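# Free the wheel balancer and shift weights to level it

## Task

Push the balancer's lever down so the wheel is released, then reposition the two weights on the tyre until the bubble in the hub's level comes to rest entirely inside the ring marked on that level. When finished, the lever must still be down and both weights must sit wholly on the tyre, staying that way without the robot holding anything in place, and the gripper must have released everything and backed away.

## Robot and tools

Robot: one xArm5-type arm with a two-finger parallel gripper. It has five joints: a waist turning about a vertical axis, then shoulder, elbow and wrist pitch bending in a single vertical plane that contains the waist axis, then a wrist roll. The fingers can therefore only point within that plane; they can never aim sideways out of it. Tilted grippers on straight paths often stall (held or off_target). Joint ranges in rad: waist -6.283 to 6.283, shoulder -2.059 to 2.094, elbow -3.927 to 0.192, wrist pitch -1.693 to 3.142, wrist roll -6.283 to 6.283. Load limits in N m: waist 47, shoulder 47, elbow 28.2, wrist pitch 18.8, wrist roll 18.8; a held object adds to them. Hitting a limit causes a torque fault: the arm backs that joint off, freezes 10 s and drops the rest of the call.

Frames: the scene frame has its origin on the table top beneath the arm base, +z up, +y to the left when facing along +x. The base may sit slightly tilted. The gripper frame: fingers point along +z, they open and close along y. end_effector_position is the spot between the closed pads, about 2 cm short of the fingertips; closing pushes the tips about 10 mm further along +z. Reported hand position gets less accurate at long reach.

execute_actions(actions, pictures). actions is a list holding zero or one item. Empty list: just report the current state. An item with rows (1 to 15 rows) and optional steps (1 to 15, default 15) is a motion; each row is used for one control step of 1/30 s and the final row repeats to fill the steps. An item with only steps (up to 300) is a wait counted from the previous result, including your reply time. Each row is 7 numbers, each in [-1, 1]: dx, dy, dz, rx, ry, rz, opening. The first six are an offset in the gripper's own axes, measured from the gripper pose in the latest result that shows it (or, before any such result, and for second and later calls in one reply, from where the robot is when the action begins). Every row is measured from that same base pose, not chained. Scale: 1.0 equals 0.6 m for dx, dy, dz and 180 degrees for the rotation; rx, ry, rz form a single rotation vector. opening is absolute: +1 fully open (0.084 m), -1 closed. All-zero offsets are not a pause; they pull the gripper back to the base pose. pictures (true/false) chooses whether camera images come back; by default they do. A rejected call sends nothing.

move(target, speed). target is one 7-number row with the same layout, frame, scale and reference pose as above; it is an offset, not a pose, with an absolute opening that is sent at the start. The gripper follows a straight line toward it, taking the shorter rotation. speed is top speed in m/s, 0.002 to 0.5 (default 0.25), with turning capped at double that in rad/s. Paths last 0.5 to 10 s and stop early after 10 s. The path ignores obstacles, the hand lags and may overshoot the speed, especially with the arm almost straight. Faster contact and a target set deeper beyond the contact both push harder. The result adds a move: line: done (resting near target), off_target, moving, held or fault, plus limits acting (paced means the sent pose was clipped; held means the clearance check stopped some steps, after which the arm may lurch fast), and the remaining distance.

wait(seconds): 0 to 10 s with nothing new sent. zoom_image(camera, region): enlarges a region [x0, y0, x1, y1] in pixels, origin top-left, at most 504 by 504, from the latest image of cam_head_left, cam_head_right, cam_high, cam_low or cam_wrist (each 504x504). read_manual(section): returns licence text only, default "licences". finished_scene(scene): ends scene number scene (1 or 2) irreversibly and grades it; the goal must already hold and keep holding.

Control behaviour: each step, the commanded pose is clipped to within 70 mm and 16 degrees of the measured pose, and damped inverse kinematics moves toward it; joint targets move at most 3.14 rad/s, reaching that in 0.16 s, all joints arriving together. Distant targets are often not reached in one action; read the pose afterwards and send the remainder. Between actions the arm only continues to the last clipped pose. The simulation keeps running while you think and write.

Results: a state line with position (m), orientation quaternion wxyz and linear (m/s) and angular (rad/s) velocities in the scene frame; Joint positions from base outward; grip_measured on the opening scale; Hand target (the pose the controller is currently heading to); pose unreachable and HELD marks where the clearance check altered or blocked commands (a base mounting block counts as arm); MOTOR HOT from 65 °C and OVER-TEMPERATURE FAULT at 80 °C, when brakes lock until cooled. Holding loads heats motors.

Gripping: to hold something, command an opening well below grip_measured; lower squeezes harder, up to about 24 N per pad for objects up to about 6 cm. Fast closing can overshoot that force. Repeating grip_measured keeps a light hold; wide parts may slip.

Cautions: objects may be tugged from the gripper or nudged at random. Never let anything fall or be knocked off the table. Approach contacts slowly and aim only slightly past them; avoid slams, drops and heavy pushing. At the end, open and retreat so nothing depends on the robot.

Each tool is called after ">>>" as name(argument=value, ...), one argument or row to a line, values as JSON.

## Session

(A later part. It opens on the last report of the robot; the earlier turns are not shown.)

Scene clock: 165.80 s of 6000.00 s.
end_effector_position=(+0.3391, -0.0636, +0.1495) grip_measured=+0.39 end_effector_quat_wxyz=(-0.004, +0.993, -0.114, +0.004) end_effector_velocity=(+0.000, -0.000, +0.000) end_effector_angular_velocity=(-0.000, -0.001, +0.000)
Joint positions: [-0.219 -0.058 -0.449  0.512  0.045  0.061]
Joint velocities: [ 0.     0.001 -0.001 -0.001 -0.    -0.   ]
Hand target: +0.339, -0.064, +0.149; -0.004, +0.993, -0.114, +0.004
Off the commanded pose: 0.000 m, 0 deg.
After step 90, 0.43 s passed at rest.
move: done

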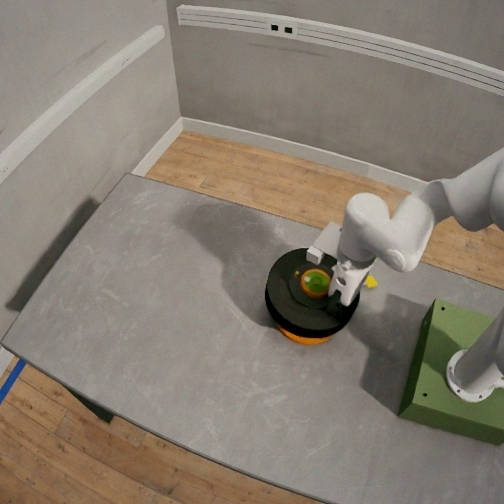

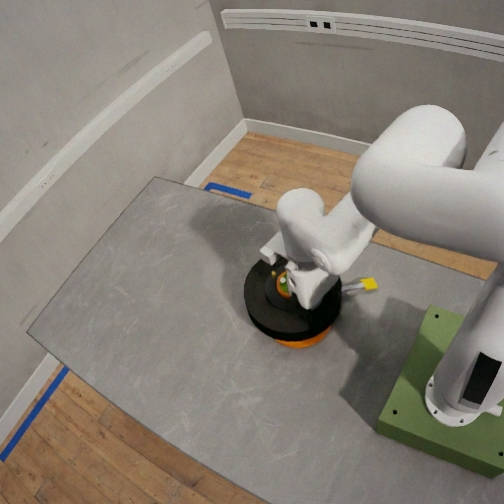

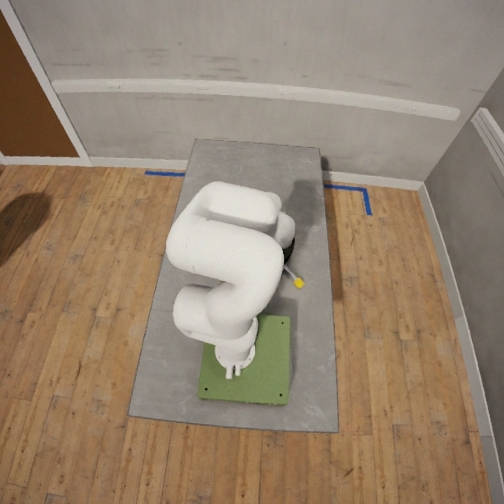

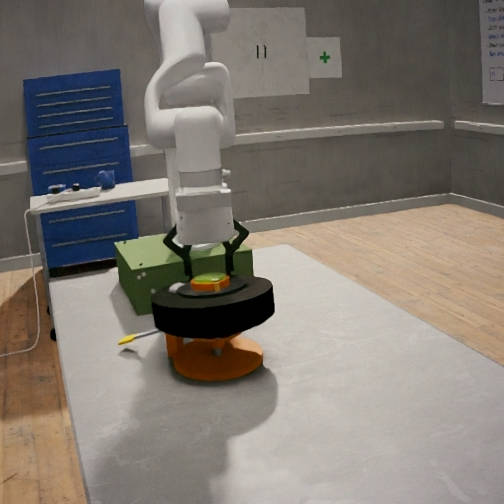

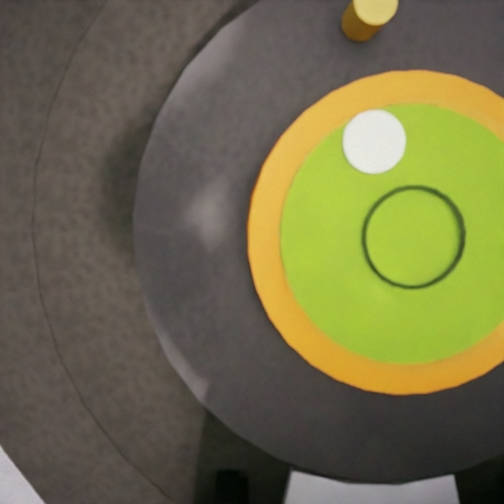

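>>> execute_actions(
  actions=[
    {"rows": [[0,0,0,0,0,0,0.36],[0,0,0,0,0,0,0.32],[0,0,-0.0005,0,0,0,0.28],[0,0,-0.0005,0,0,0,0.24],[0,0,-0.001,0,0,0,0.2],[0,0,-0.001,0,0,0,0.16],[0,0,-0.001,0,0,0,0.12],[0,0,-0.001,0,0,0,0.08],[0,0,-0.001,0,0,0,0.04],[0,0,-0.001,0,0,0,0.0],[0,0,-0.001,0,0,0,-0.05],[0,0,-0.001,0,0,0,-0.1],[0,0,-0.001,0,0,0,-0.15],[0,0,-0.001,0,0,0,-0.2],[0,0,-0.001,0,0,0,-0.28]], "steps": 15},
  ],
)

Scene clock: 176.70 s of 6000.00 s.
end_effector_position=(+0.3396, -0.0636, +0.1506) grip_measured=-0.09 end_effector_quat_wxyz=(-0.004, +0.993, -0.114, +0.004) end_effector_velocity=(+0.000, -0.000, -0.000) end_effector_angular_velocity=(-0.000, -0.001, -0.001)
Joint positions: [-0.219 -0.061 -0.449  0.514  0.045  0.04 ]
Joint velocities: [-0.001  0.001 -0.001 -0.002 -0.     0.   ]
Hand target: +0.339, -0.064, +0.150; -0.004, +0.993, -0.114, +0.004
Off the commanded pose: 0.001 m, 0 deg.
Steps of this call (steps 1 to 90: nothing new was sent; then 7.40 s passed at rest; steps 91 to 105: all 15 steps of this action). Readings (end_effector_position):
91: (+0.3392, -0.0636, +0.1495)
92: (+0.3392, -0.0636, +0.1495)
94: (+0.3392, -0.0635, +0.1497)
98: (+0.3393, -0.0636, +0.1501)
105: the state above

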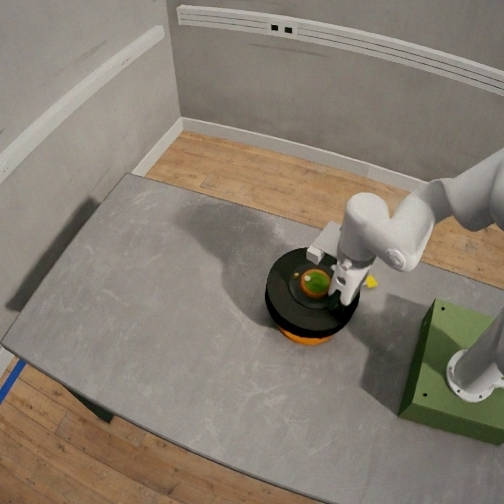

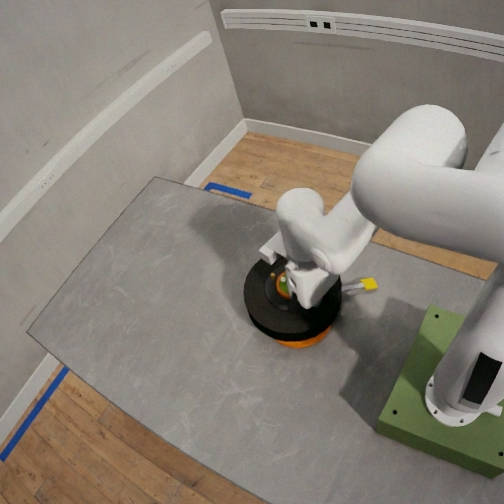

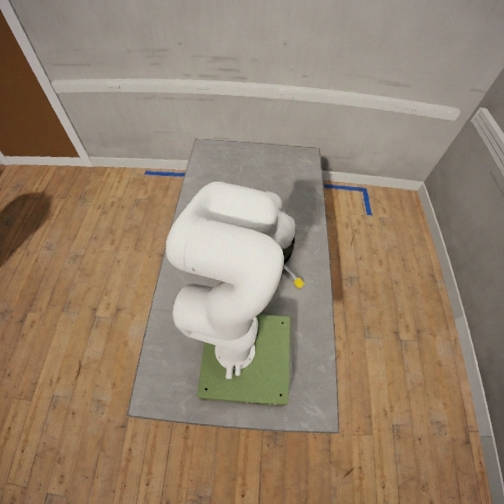

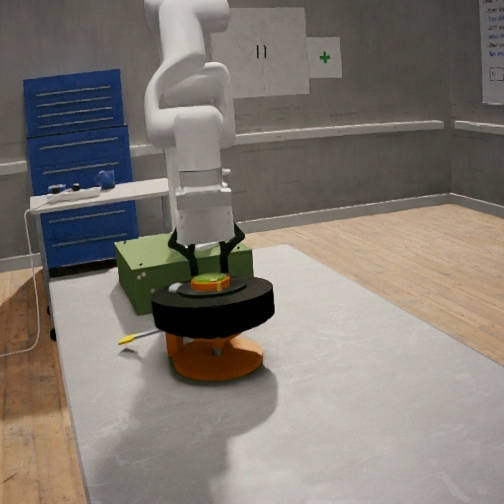

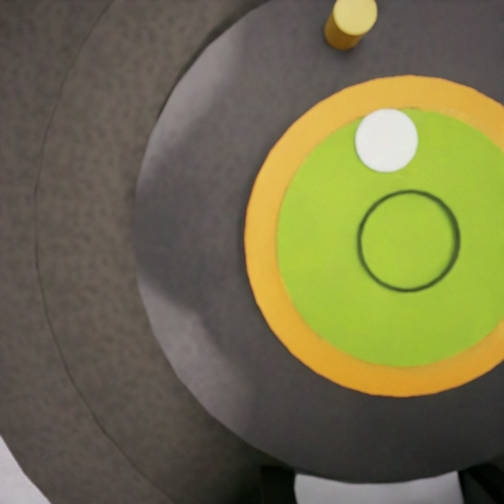

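>>> move(
  target=[-0.004, 0, -0.085, 0, 0, 0, -0.28],
  speed=0.04,
)

Scene clock: 179.87 s of 6000.00 s.
end_effector_position=(+0.3366, -0.0634, +0.2014) grip_measured=-0.09 end_effector_quat_wxyz=(-0.004, +0.993, -0.114, +0.004) end_effector_velocity=(-0.001, +0.000, -0.000) end_effector_angular_velocity=(+0.001, +0.004, +0.000)
Joint positions: [-0.219 -0.224 -0.475  0.704  0.045  0.04 ]
Joint velocities: [ 0.    -0.001  0.001  0.004 -0.    -0.   ]
Hand target: +0.337, -0.063, +0.202; -0.004, +0.993, -0.114, +0.004
Off the commanded pose: 0.000 m, 0 deg.
move: done

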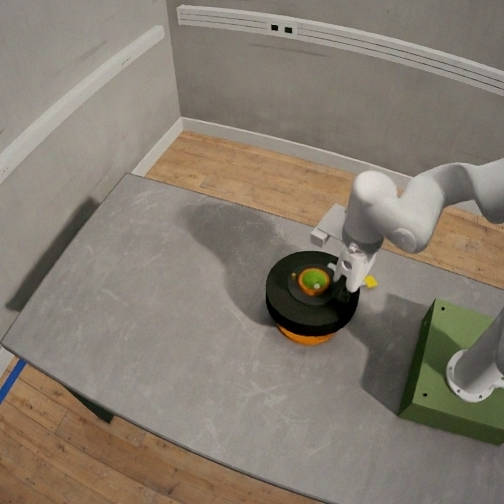

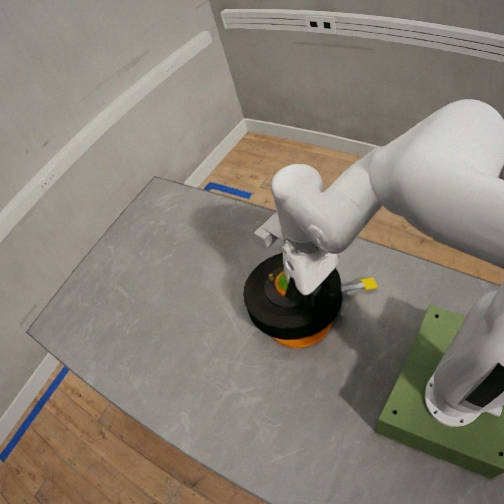

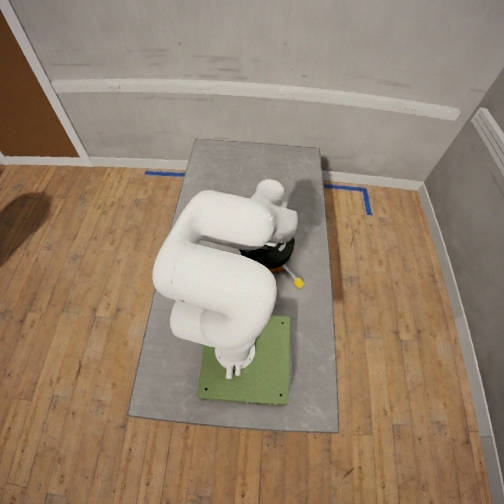

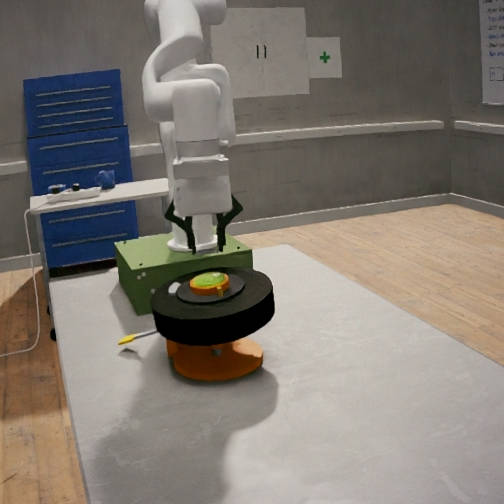

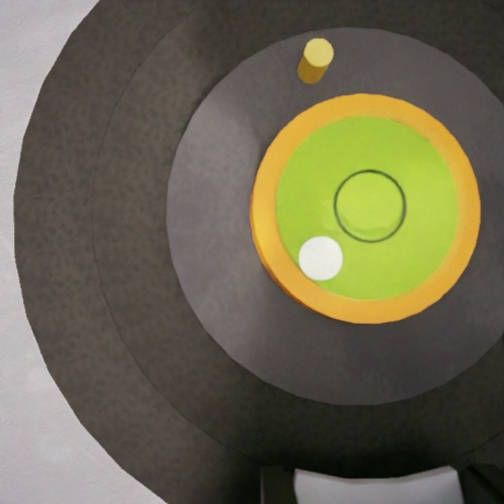

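>>> move(
  target=[0.0382, -0.0955, 0, 0, 0, 0.266, -0.28],
  speed=0.2,
)

Scene clock: 188.30 s of 6000.00 s.
end_effector_position=(+0.3718, -0.0128, +0.2021) grip_measured=-0.09 end_effector_quat_wxyz=(-0.005, +0.862, -0.507, +0.002) end_effector_velocity=(+0.000, +0.000, -0.000) end_effector_angular_velocity=(+0.000, +0.000, -0.004)
Joint positions: [-0.068 -0.122 -0.578  0.704  1.032  0.04 ]
Joint velocities: [ 0.001  0.    -0.     0.     0.005  0.   ]
Hand target: +0.372, -0.013, +0.202; -0.005, +0.862, -0.507, +0.002
Off the commanded pose: 0.000 m, 0 deg.
After step 90, 2.93 s passed at rest.
move: done

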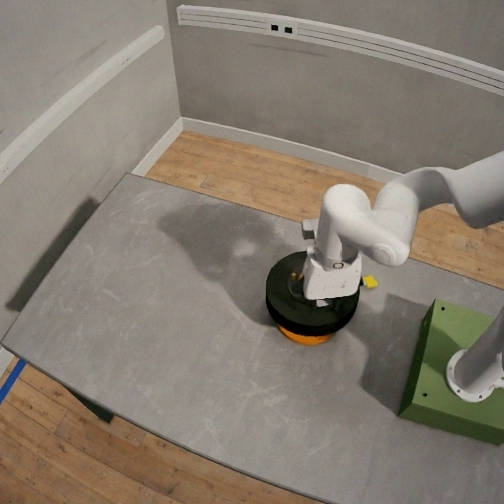

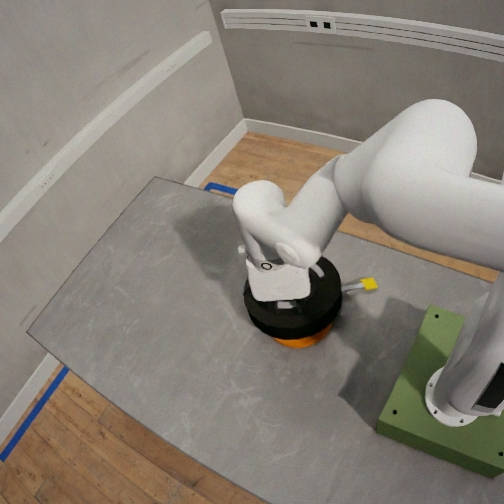

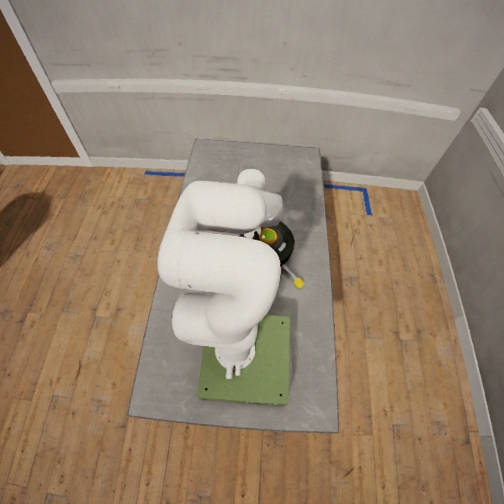

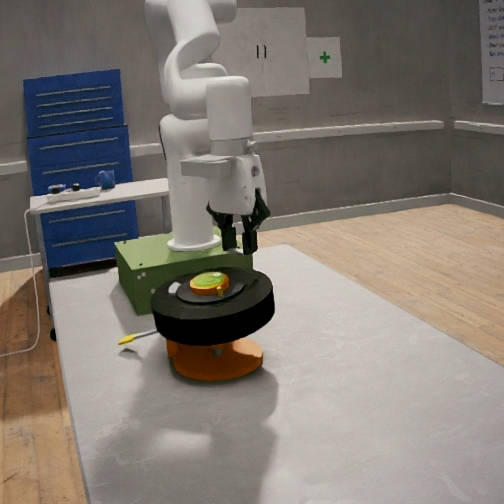

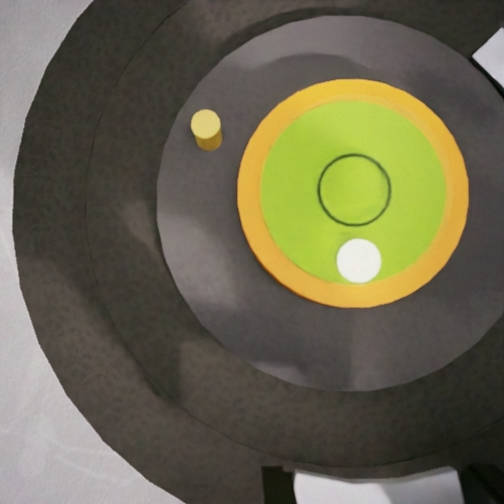

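>>> move(
  target=[0.0116, 0.0115, 0.0567, 0, 0, -0.0306, -0.28],
  speed=0.05,
)

Scene clock: 201.23 s of 6000.00 s.
end_effector_position=(+0.3697, -0.0220, +0.1681) grip_measured=-0.09 end_effector_quat_wxyz=(-0.005, +0.885, -0.465, +0.002) end_effector_velocity=(+0.000, -0.000, -0.000) end_effector_angular_velocity=(-0.000, -0.001, +0.002)
Joint positions: [-0.093 -0.037 -0.546  0.587  0.91   0.04 ]
Joint velocities: [-0.001  0.002 -0.    -0.002 -0.003  0.   ]
Hand target: +0.370, -0.022, +0.168; -0.005, +0.885, -0.465, +0.002
Off the commanded pose: 0.000 m, 0 deg.
After step 90, 8.67 s passed at rest.
move: done

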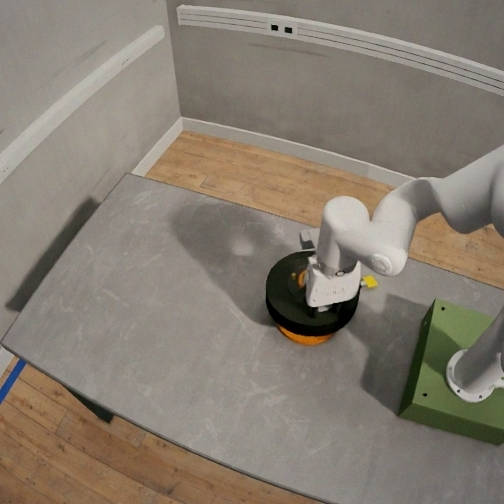

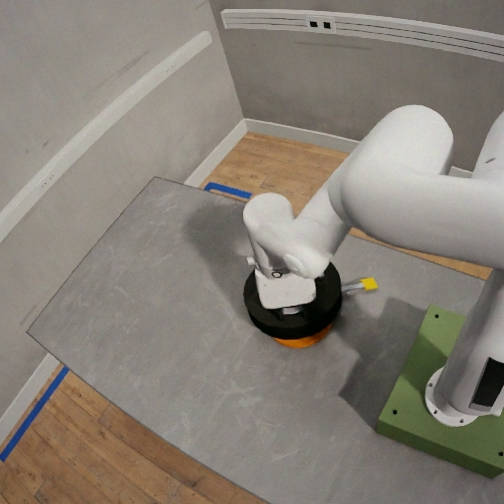

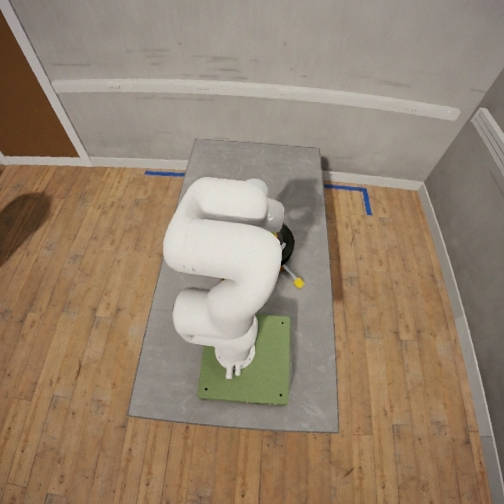

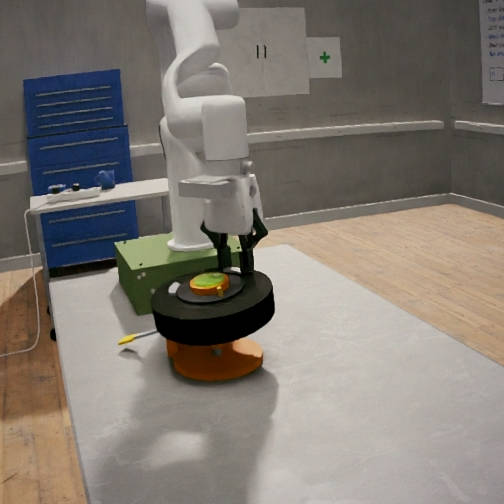

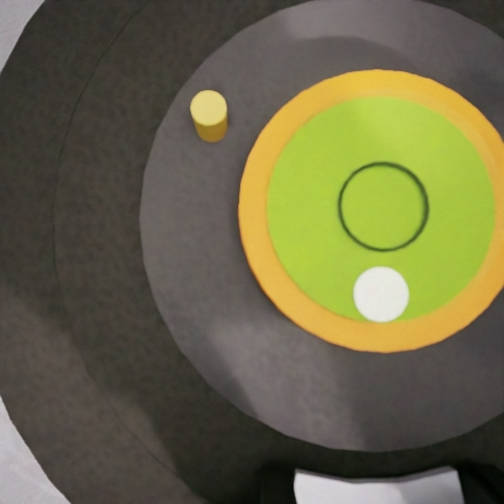

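>>> move(
  target=[0, 0, 0.018, 0, 0, 0, -0.28],
  speed=0.008,
)

Scene clock: 204.90 s of 6000.00 s.
end_effector_position=(+0.3698, -0.0219, +0.1574) grip_measured=-0.09 end_effector_quat_wxyz=(-0.005, +0.885, -0.465, +0.002) end_effector_velocity=(+0.001, -0.000, +0.000) end_effector_angular_velocity=(-0.000, -0.003, -0.000)
Joint positions: [-0.093 -0.005 -0.54   0.55   0.91   0.04 ]
Joint velocities: [-0.     0.001 -0.001 -0.003  0.    -0.   ]
Hand target: +0.370, -0.022, +0.157; -0.005, +0.885, -0.465, +0.002
Off the commanded pose: 0.000 m, 0 deg.
move: done

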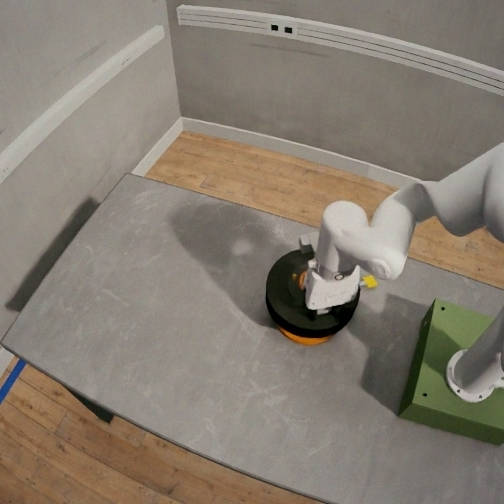

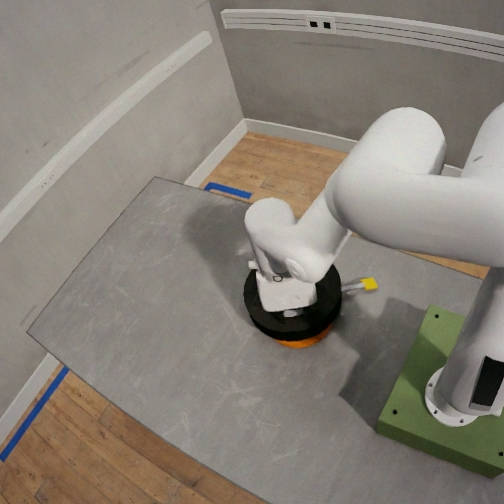

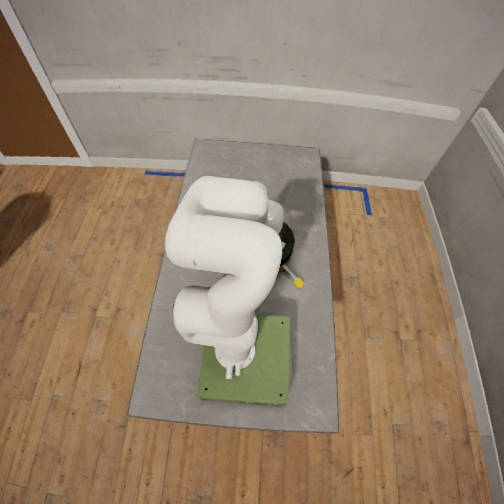

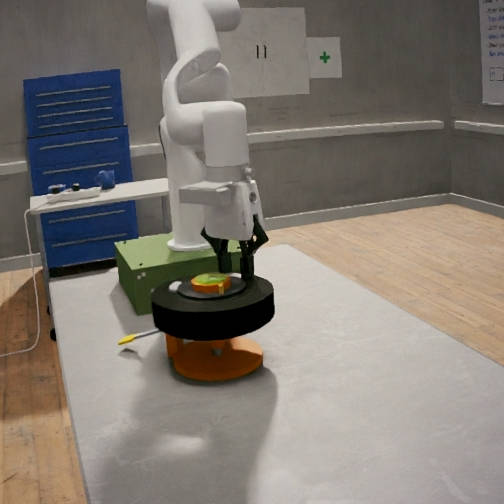

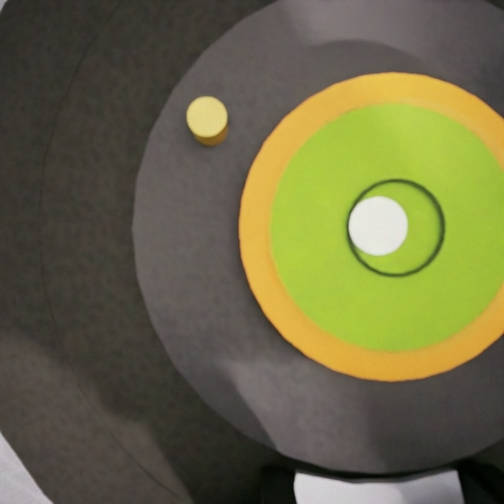

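>>> execute_actions(
  actions=[
    {"rows": [[0,0,0,0,0,0,-0.2],[0,0,0,0,0,0,-0.15],[0,0,0,0,0,0,-0.1],[0,0,0,0,0,0,-0.05],[0,0,0,0,0,0,0.0],[0,0,0,0,0,0,0.05],[0,0,0,0,0,0,0.1],[0,0,0,0,0,0,0.15],[0,0,0,0,0,0,0.2],[0,0,0,0,0,0,0.25],[0,0,-0.002,0,0,0,0.3],[0,0,-0.005,0,0,0,0.36],[0,0,-0.01,0,0,0,0.4],[0,0,-0.02,0,0,0,0.4],[0,0,-0.03,0,0,0,0.4]], "steps": 15},
  ],
  pictures=false,
)

>>> move(
  target=[0, 0, -0.15, 0, 0, 0, 0.4],
  speed=0.1,
)

Scene clock: 208.50 s of 6000.00 s.
end_effector_position=(+0.3691, -0.0219, +0.1622) grip_measured=+0.39 end_effector_quat_wxyz=(-0.005, +0.885, -0.465, +0.001) end_effector_velocity=(-0.005, -0.000, +0.087) end_effector_angular_velocity=(+0.001, +0.013, -0.000)
Joint positions: [-0.093 -0.021 -0.542  0.569  0.91   0.06 ]
Joint velocities: [-0.    -0.266 -0.039  0.318 -0.     0.007]
Hand target: +0.370, -0.022, +0.175; -0.005, +0.885, -0.465, +0.003
Off the commanded pose: 0.013 m, 0 deg.
Steps of this call (steps 1 to 90: nothing new was sent; then 0.10 s passed at rest; steps 91 to 105: all 15 steps of this action). Readings (end_effector_position):
91: (+0.3698, -0.0219, +0.1573)
92: (+0.3698, -0.0219, +0.1573)
94: (+0.3698, -0.0219, +0.1574)
98: (+0.3698, -0.0219, +0.1574)
105: the state above

Scene clock: 210.13 s of 6000.00 s.
end_effector_position=(+0.3684, -0.0226, +0.2640) grip_measured=+0.39 end_effector_quat_wxyz=(-0.005, +0.885, -0.465, +0.002) end_effector_velocity=(+0.000, +0.000, +0.002) end_effector_angular_velocity=(-0.000, -0.001, +0.001)
Joint positions: [-0.093 -0.26  -0.648  0.912  0.91   0.061]
Joint velocities: [ 0.001 -0.002 -0.003  0.004  0.     0.   ]
Hand target: +0.369, -0.023, +0.264; -0.005, +0.885, -0.465, +0.002
Off the commanded pose: 0.001 m, 0 deg.
move: done

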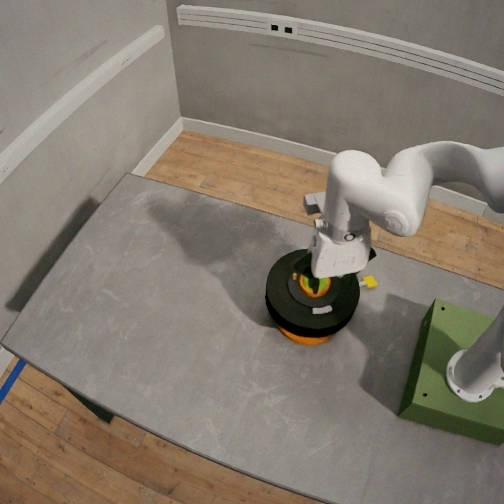

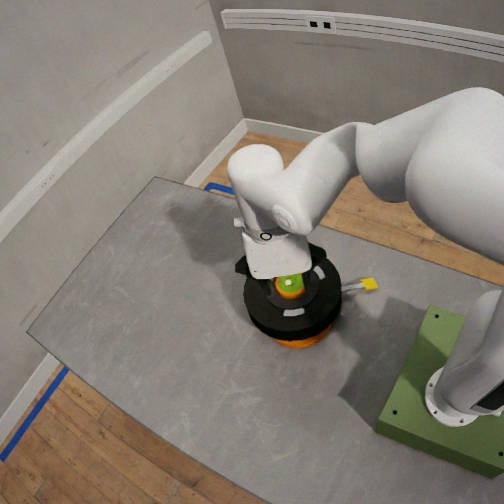

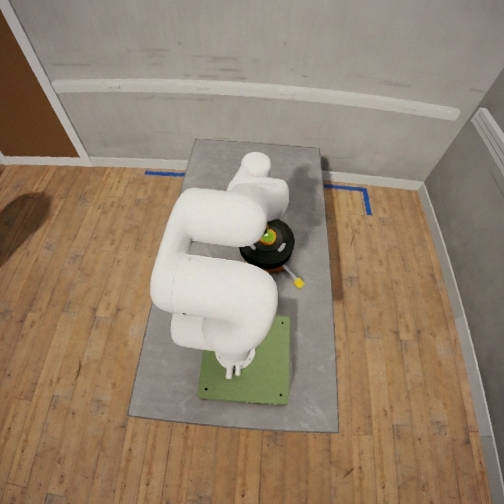

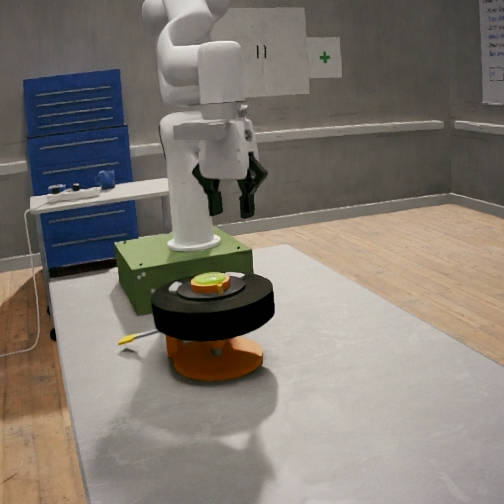

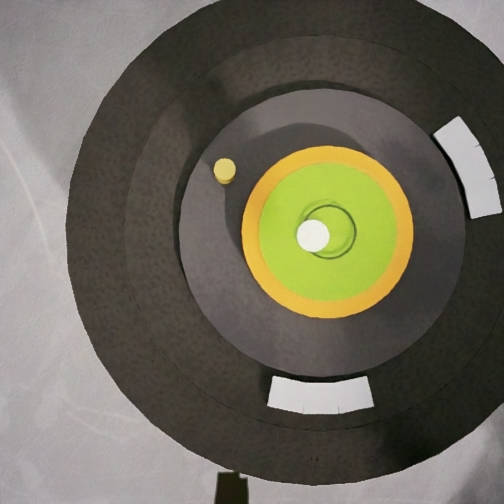

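>>> wait(
  seconds=4,
)

>>> zoom_image(
  camera="cam_wrist",
  region=[258, 162, 398, 302],
)

Scene clock: 215.17 s of 6000.00 s.
end_effector_position=(+0.3686, -0.0226, +0.2644) grip_measured=+0.39 end_effector_quat_wxyz=(-0.005, +0.885, -0.465, +0.002) end_effector_velocity=(+0.000, +0.000, +0.000) end_effector_angular_velocity=(-0.000, -0.001, +0.001)
Joint positions: [-0.093 -0.26  -0.649  0.913  0.91   0.061]
Joint velocities: [ 0.001 -0.     0.    -0.001 -0.    -0.   ]
Hand target: +0.369, -0.023, +0.264; -0.005, +0.885, -0.465, +0.002
Off the commanded pose: 0.000 m, 0 deg.
Steps of this call (steps 1 to 90: nothing new was sent; then 2.03 s passed at rest). Readings (end_effector_position):
1: (+0.3684, -0.0226, +0.2640)
2: (+0.3685, -0.0226, +0.2641)
4: (+0.3685, -0.0226, +0.2642)
8: (+0.3686, -0.0226, +0.2643)
90: the state above

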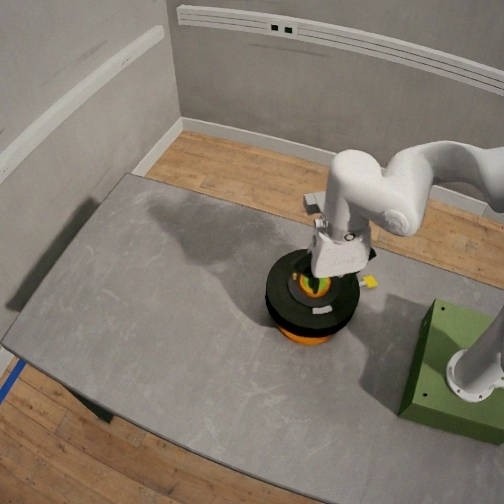

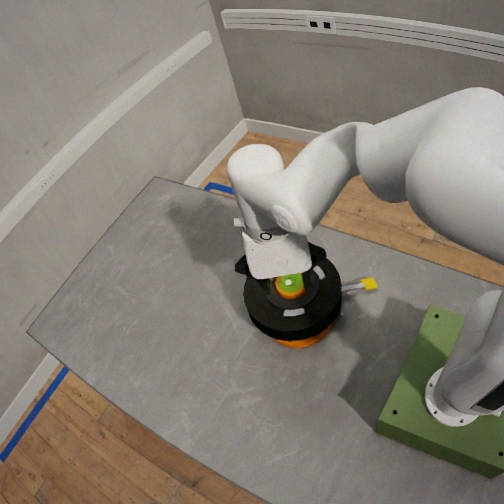

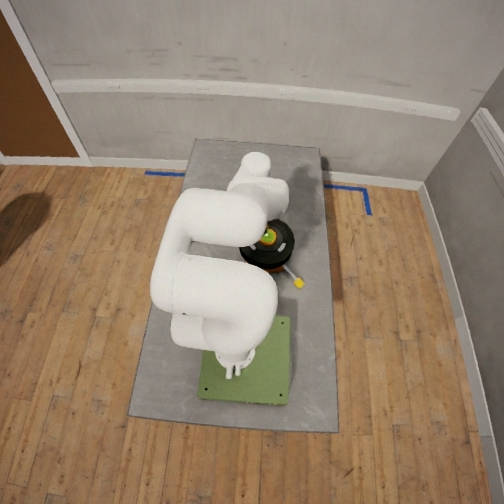

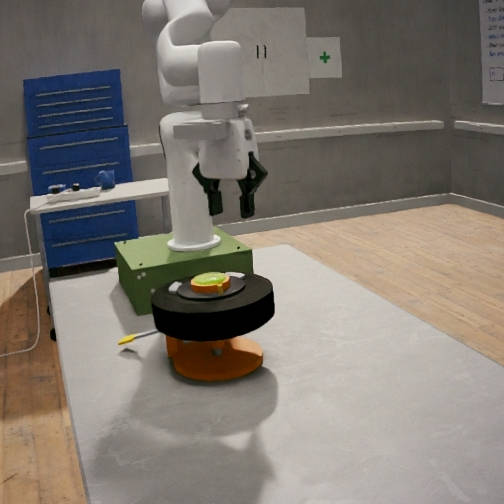

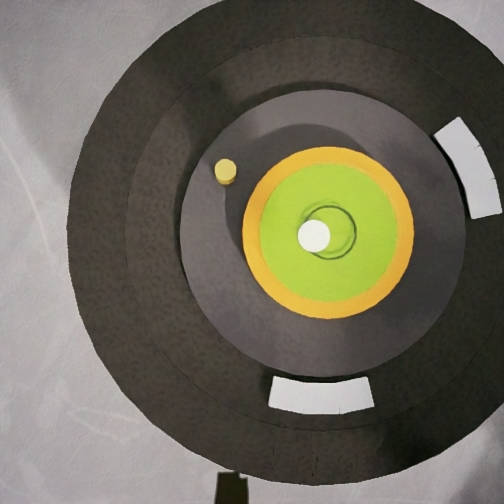

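Region (258, 162, 398, 302) of cam_wrist's 504x504 image, scaled by 3.600, with more detail than that image has.

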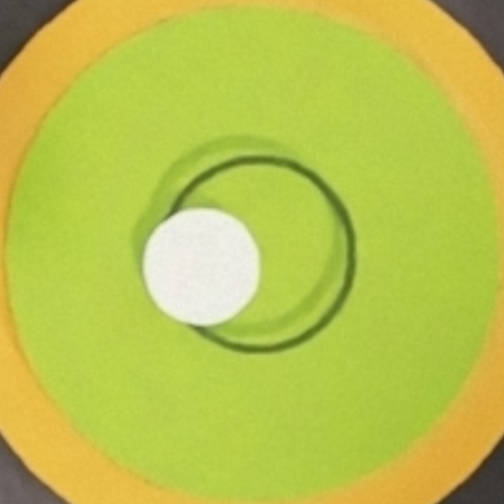

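>>> move(
  target=[0, 0, 0.155, 0, 0, 0, 0.4],
  speed=0.15,
)

>>> move(
  target=[0, 0, 0.0285, 0, 0, 0, 0.4],
  speed=0.02,
)

Scene clock: 221.17 s of 6000.00 s.
end_effector_position=(+0.3699, -0.0220, +0.1717) grip_measured=+0.39 end_effector_quat_wxyz=(-0.006, +0.885, -0.465, +0.003) end_effector_velocity=(-0.001, +0.000, -0.002) end_effector_angular_velocity=(+0.000, +0.005, -0.000)
Joint positions: [-0.093 -0.047 -0.548  0.598  0.91   0.061]
Joint velocities: [ 0.     0.004  0.002 -0.001  0.     0.   ]
Hand target: +0.370, -0.022, +0.171; -0.005, +0.885, -0.465, +0.002
Off the commanded pose: 0.001 m, 0 deg.
After step 90, 1.93 s passed at rest.
move: done

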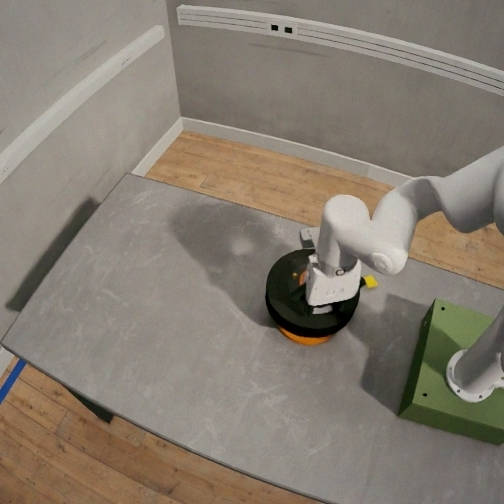

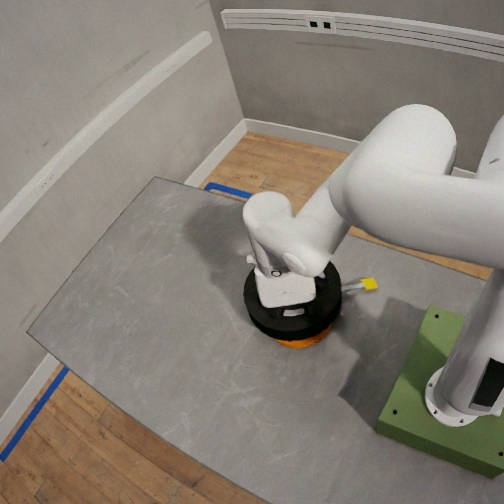

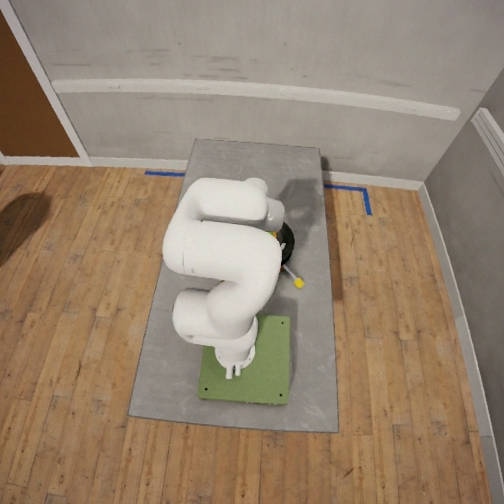

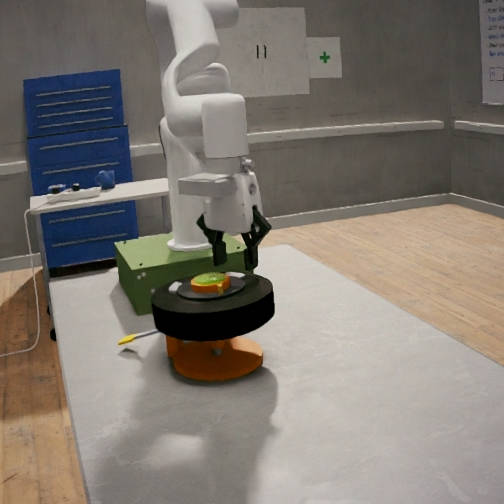

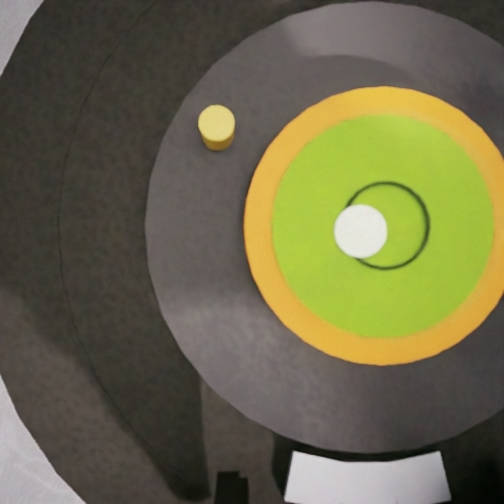

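Scene clock: 222.27 s of 6000.00 s.
end_effector_position=(+0.3701, -0.0219, +0.1547) grip_measured=+0.39 end_effector_quat_wxyz=(-0.006, +0.885, -0.465, +0.003) end_effector_velocity=(+0.001, +0.000, -0.000) end_effector_angular_velocity=(-0.000, -0.003, +0.001)
Joint positions: [-0.093  0.004 -0.54   0.539  0.91   0.061]
Joint velocities: [ 0.     0.002 -0.001 -0.003 -0.    -0.   ]
Hand target: +0.370, -0.022, +0.155; -0.006, +0.885, -0.465, +0.003
Off the commanded pose: 0.000 m, 0 deg.
move: done

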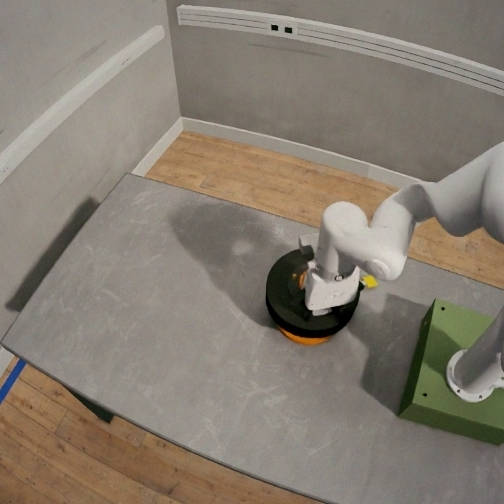

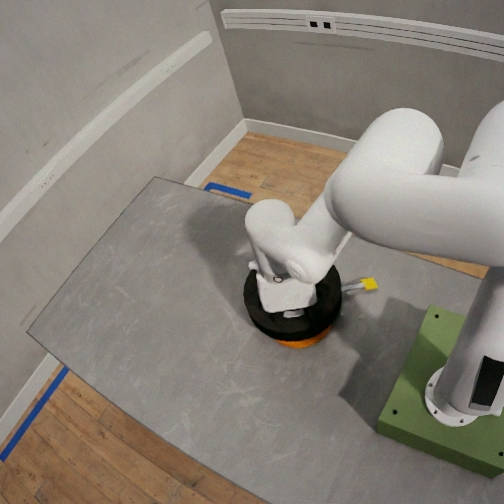

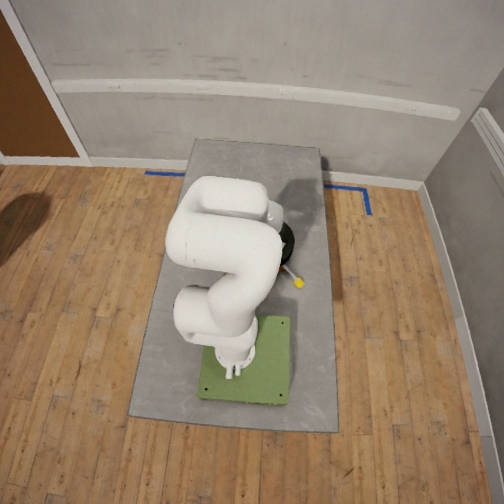

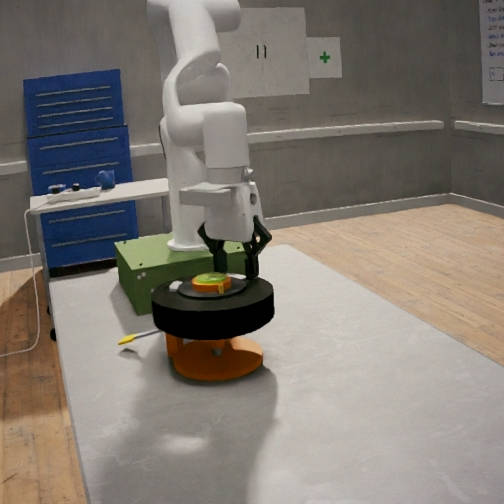

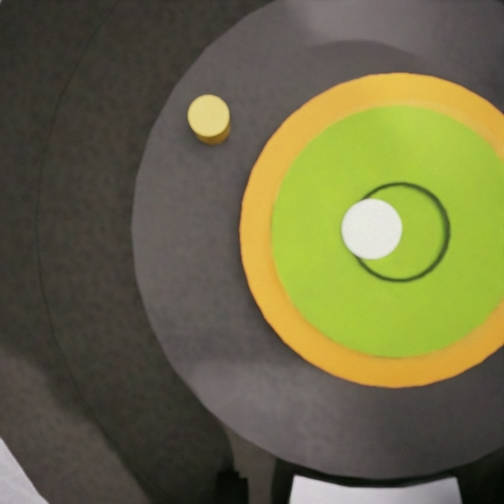

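>>> execute_actions(
  actions=[
    {"rows": [[0,0,0,0,0,0,0.36],[0,0,0,0,0,0,0.32],[0,0,0,0,0,0,0.28],[0,0,0,0,0,0,0.24],[0,0,0,0,0,0,0.2],[0,0,0,0,0,0,0.16],[0,0,0,0,0,0,0.12],[0,0,0,0,0,0,0.08],[0,0,0,0,0,0,0.04],[0,0,0,0,0,0,0.0],[0,0,0,0,0,0,-0.05],[0,0,0,0,0,0,-0.1],[0,0,0,0,0,0,-0.15],[0,0,0,0,0,0,-0.2],[0,0,0,0,0,0,-0.28]], "steps": 15},
  ],
)

Scene clock: 226.20 s of 6000.00 s.
end_effector_position=(+0.3701, -0.0219, +0.1546) grip_measured=-0.09 end_effector_quat_wxyz=(-0.006, +0.885, -0.465, +0.003) end_effector_velocity=(+0.001, +0.000, +0.001) end_effector_angular_velocity=(-0.000, -0.002, +0.000)
Joint positions: [-0.093  0.004 -0.54   0.539  0.91   0.04 ]
Joint velocities: [ 0.    -0.001 -0.002  0.001  0.    -0.   ]
Hand target: +0.370, -0.022, +0.155; -0.006, +0.885, -0.465, +0.003
Off the commanded pose: 0.000 m, 0 deg.
Steps of this call (steps 1 to 90: nothing new was sent; then 0.43 s passed at rest; steps 91 to 105: all 15 steps of this action). Readings (end_effector_position):
91: (+0.3701, -0.0219, +0.1546)
92: (+0.3702, -0.0219, +0.1546)
94: (+0.3702, -0.0219, +0.1547)
98: (+0.3701, -0.0219, +0.1547)
105: the state above

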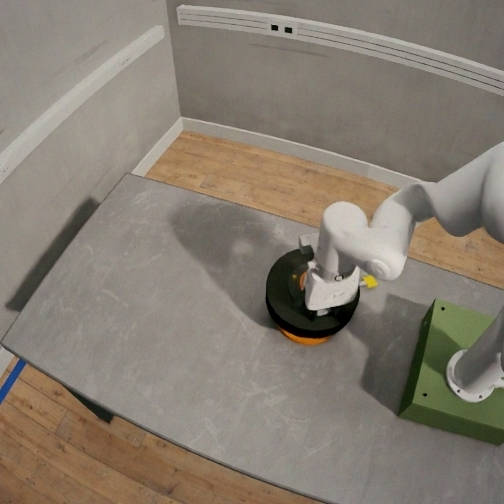

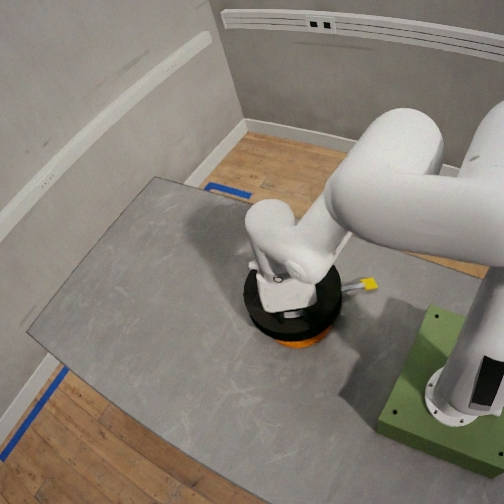

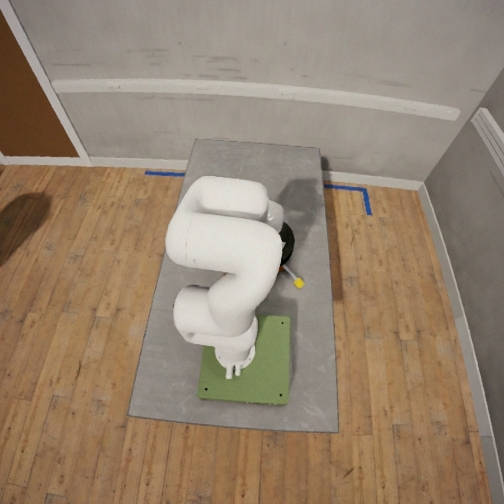

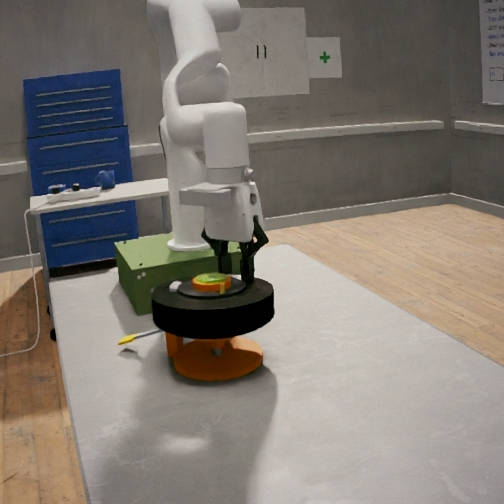

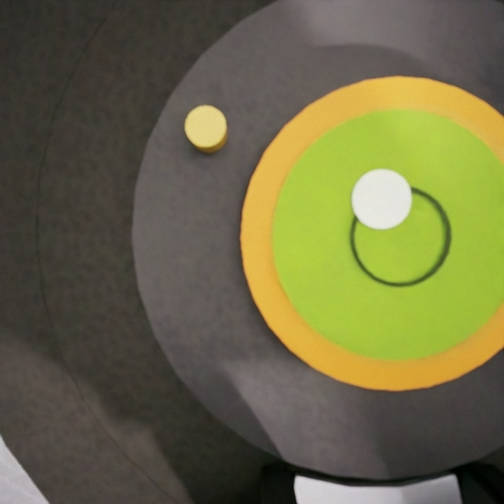

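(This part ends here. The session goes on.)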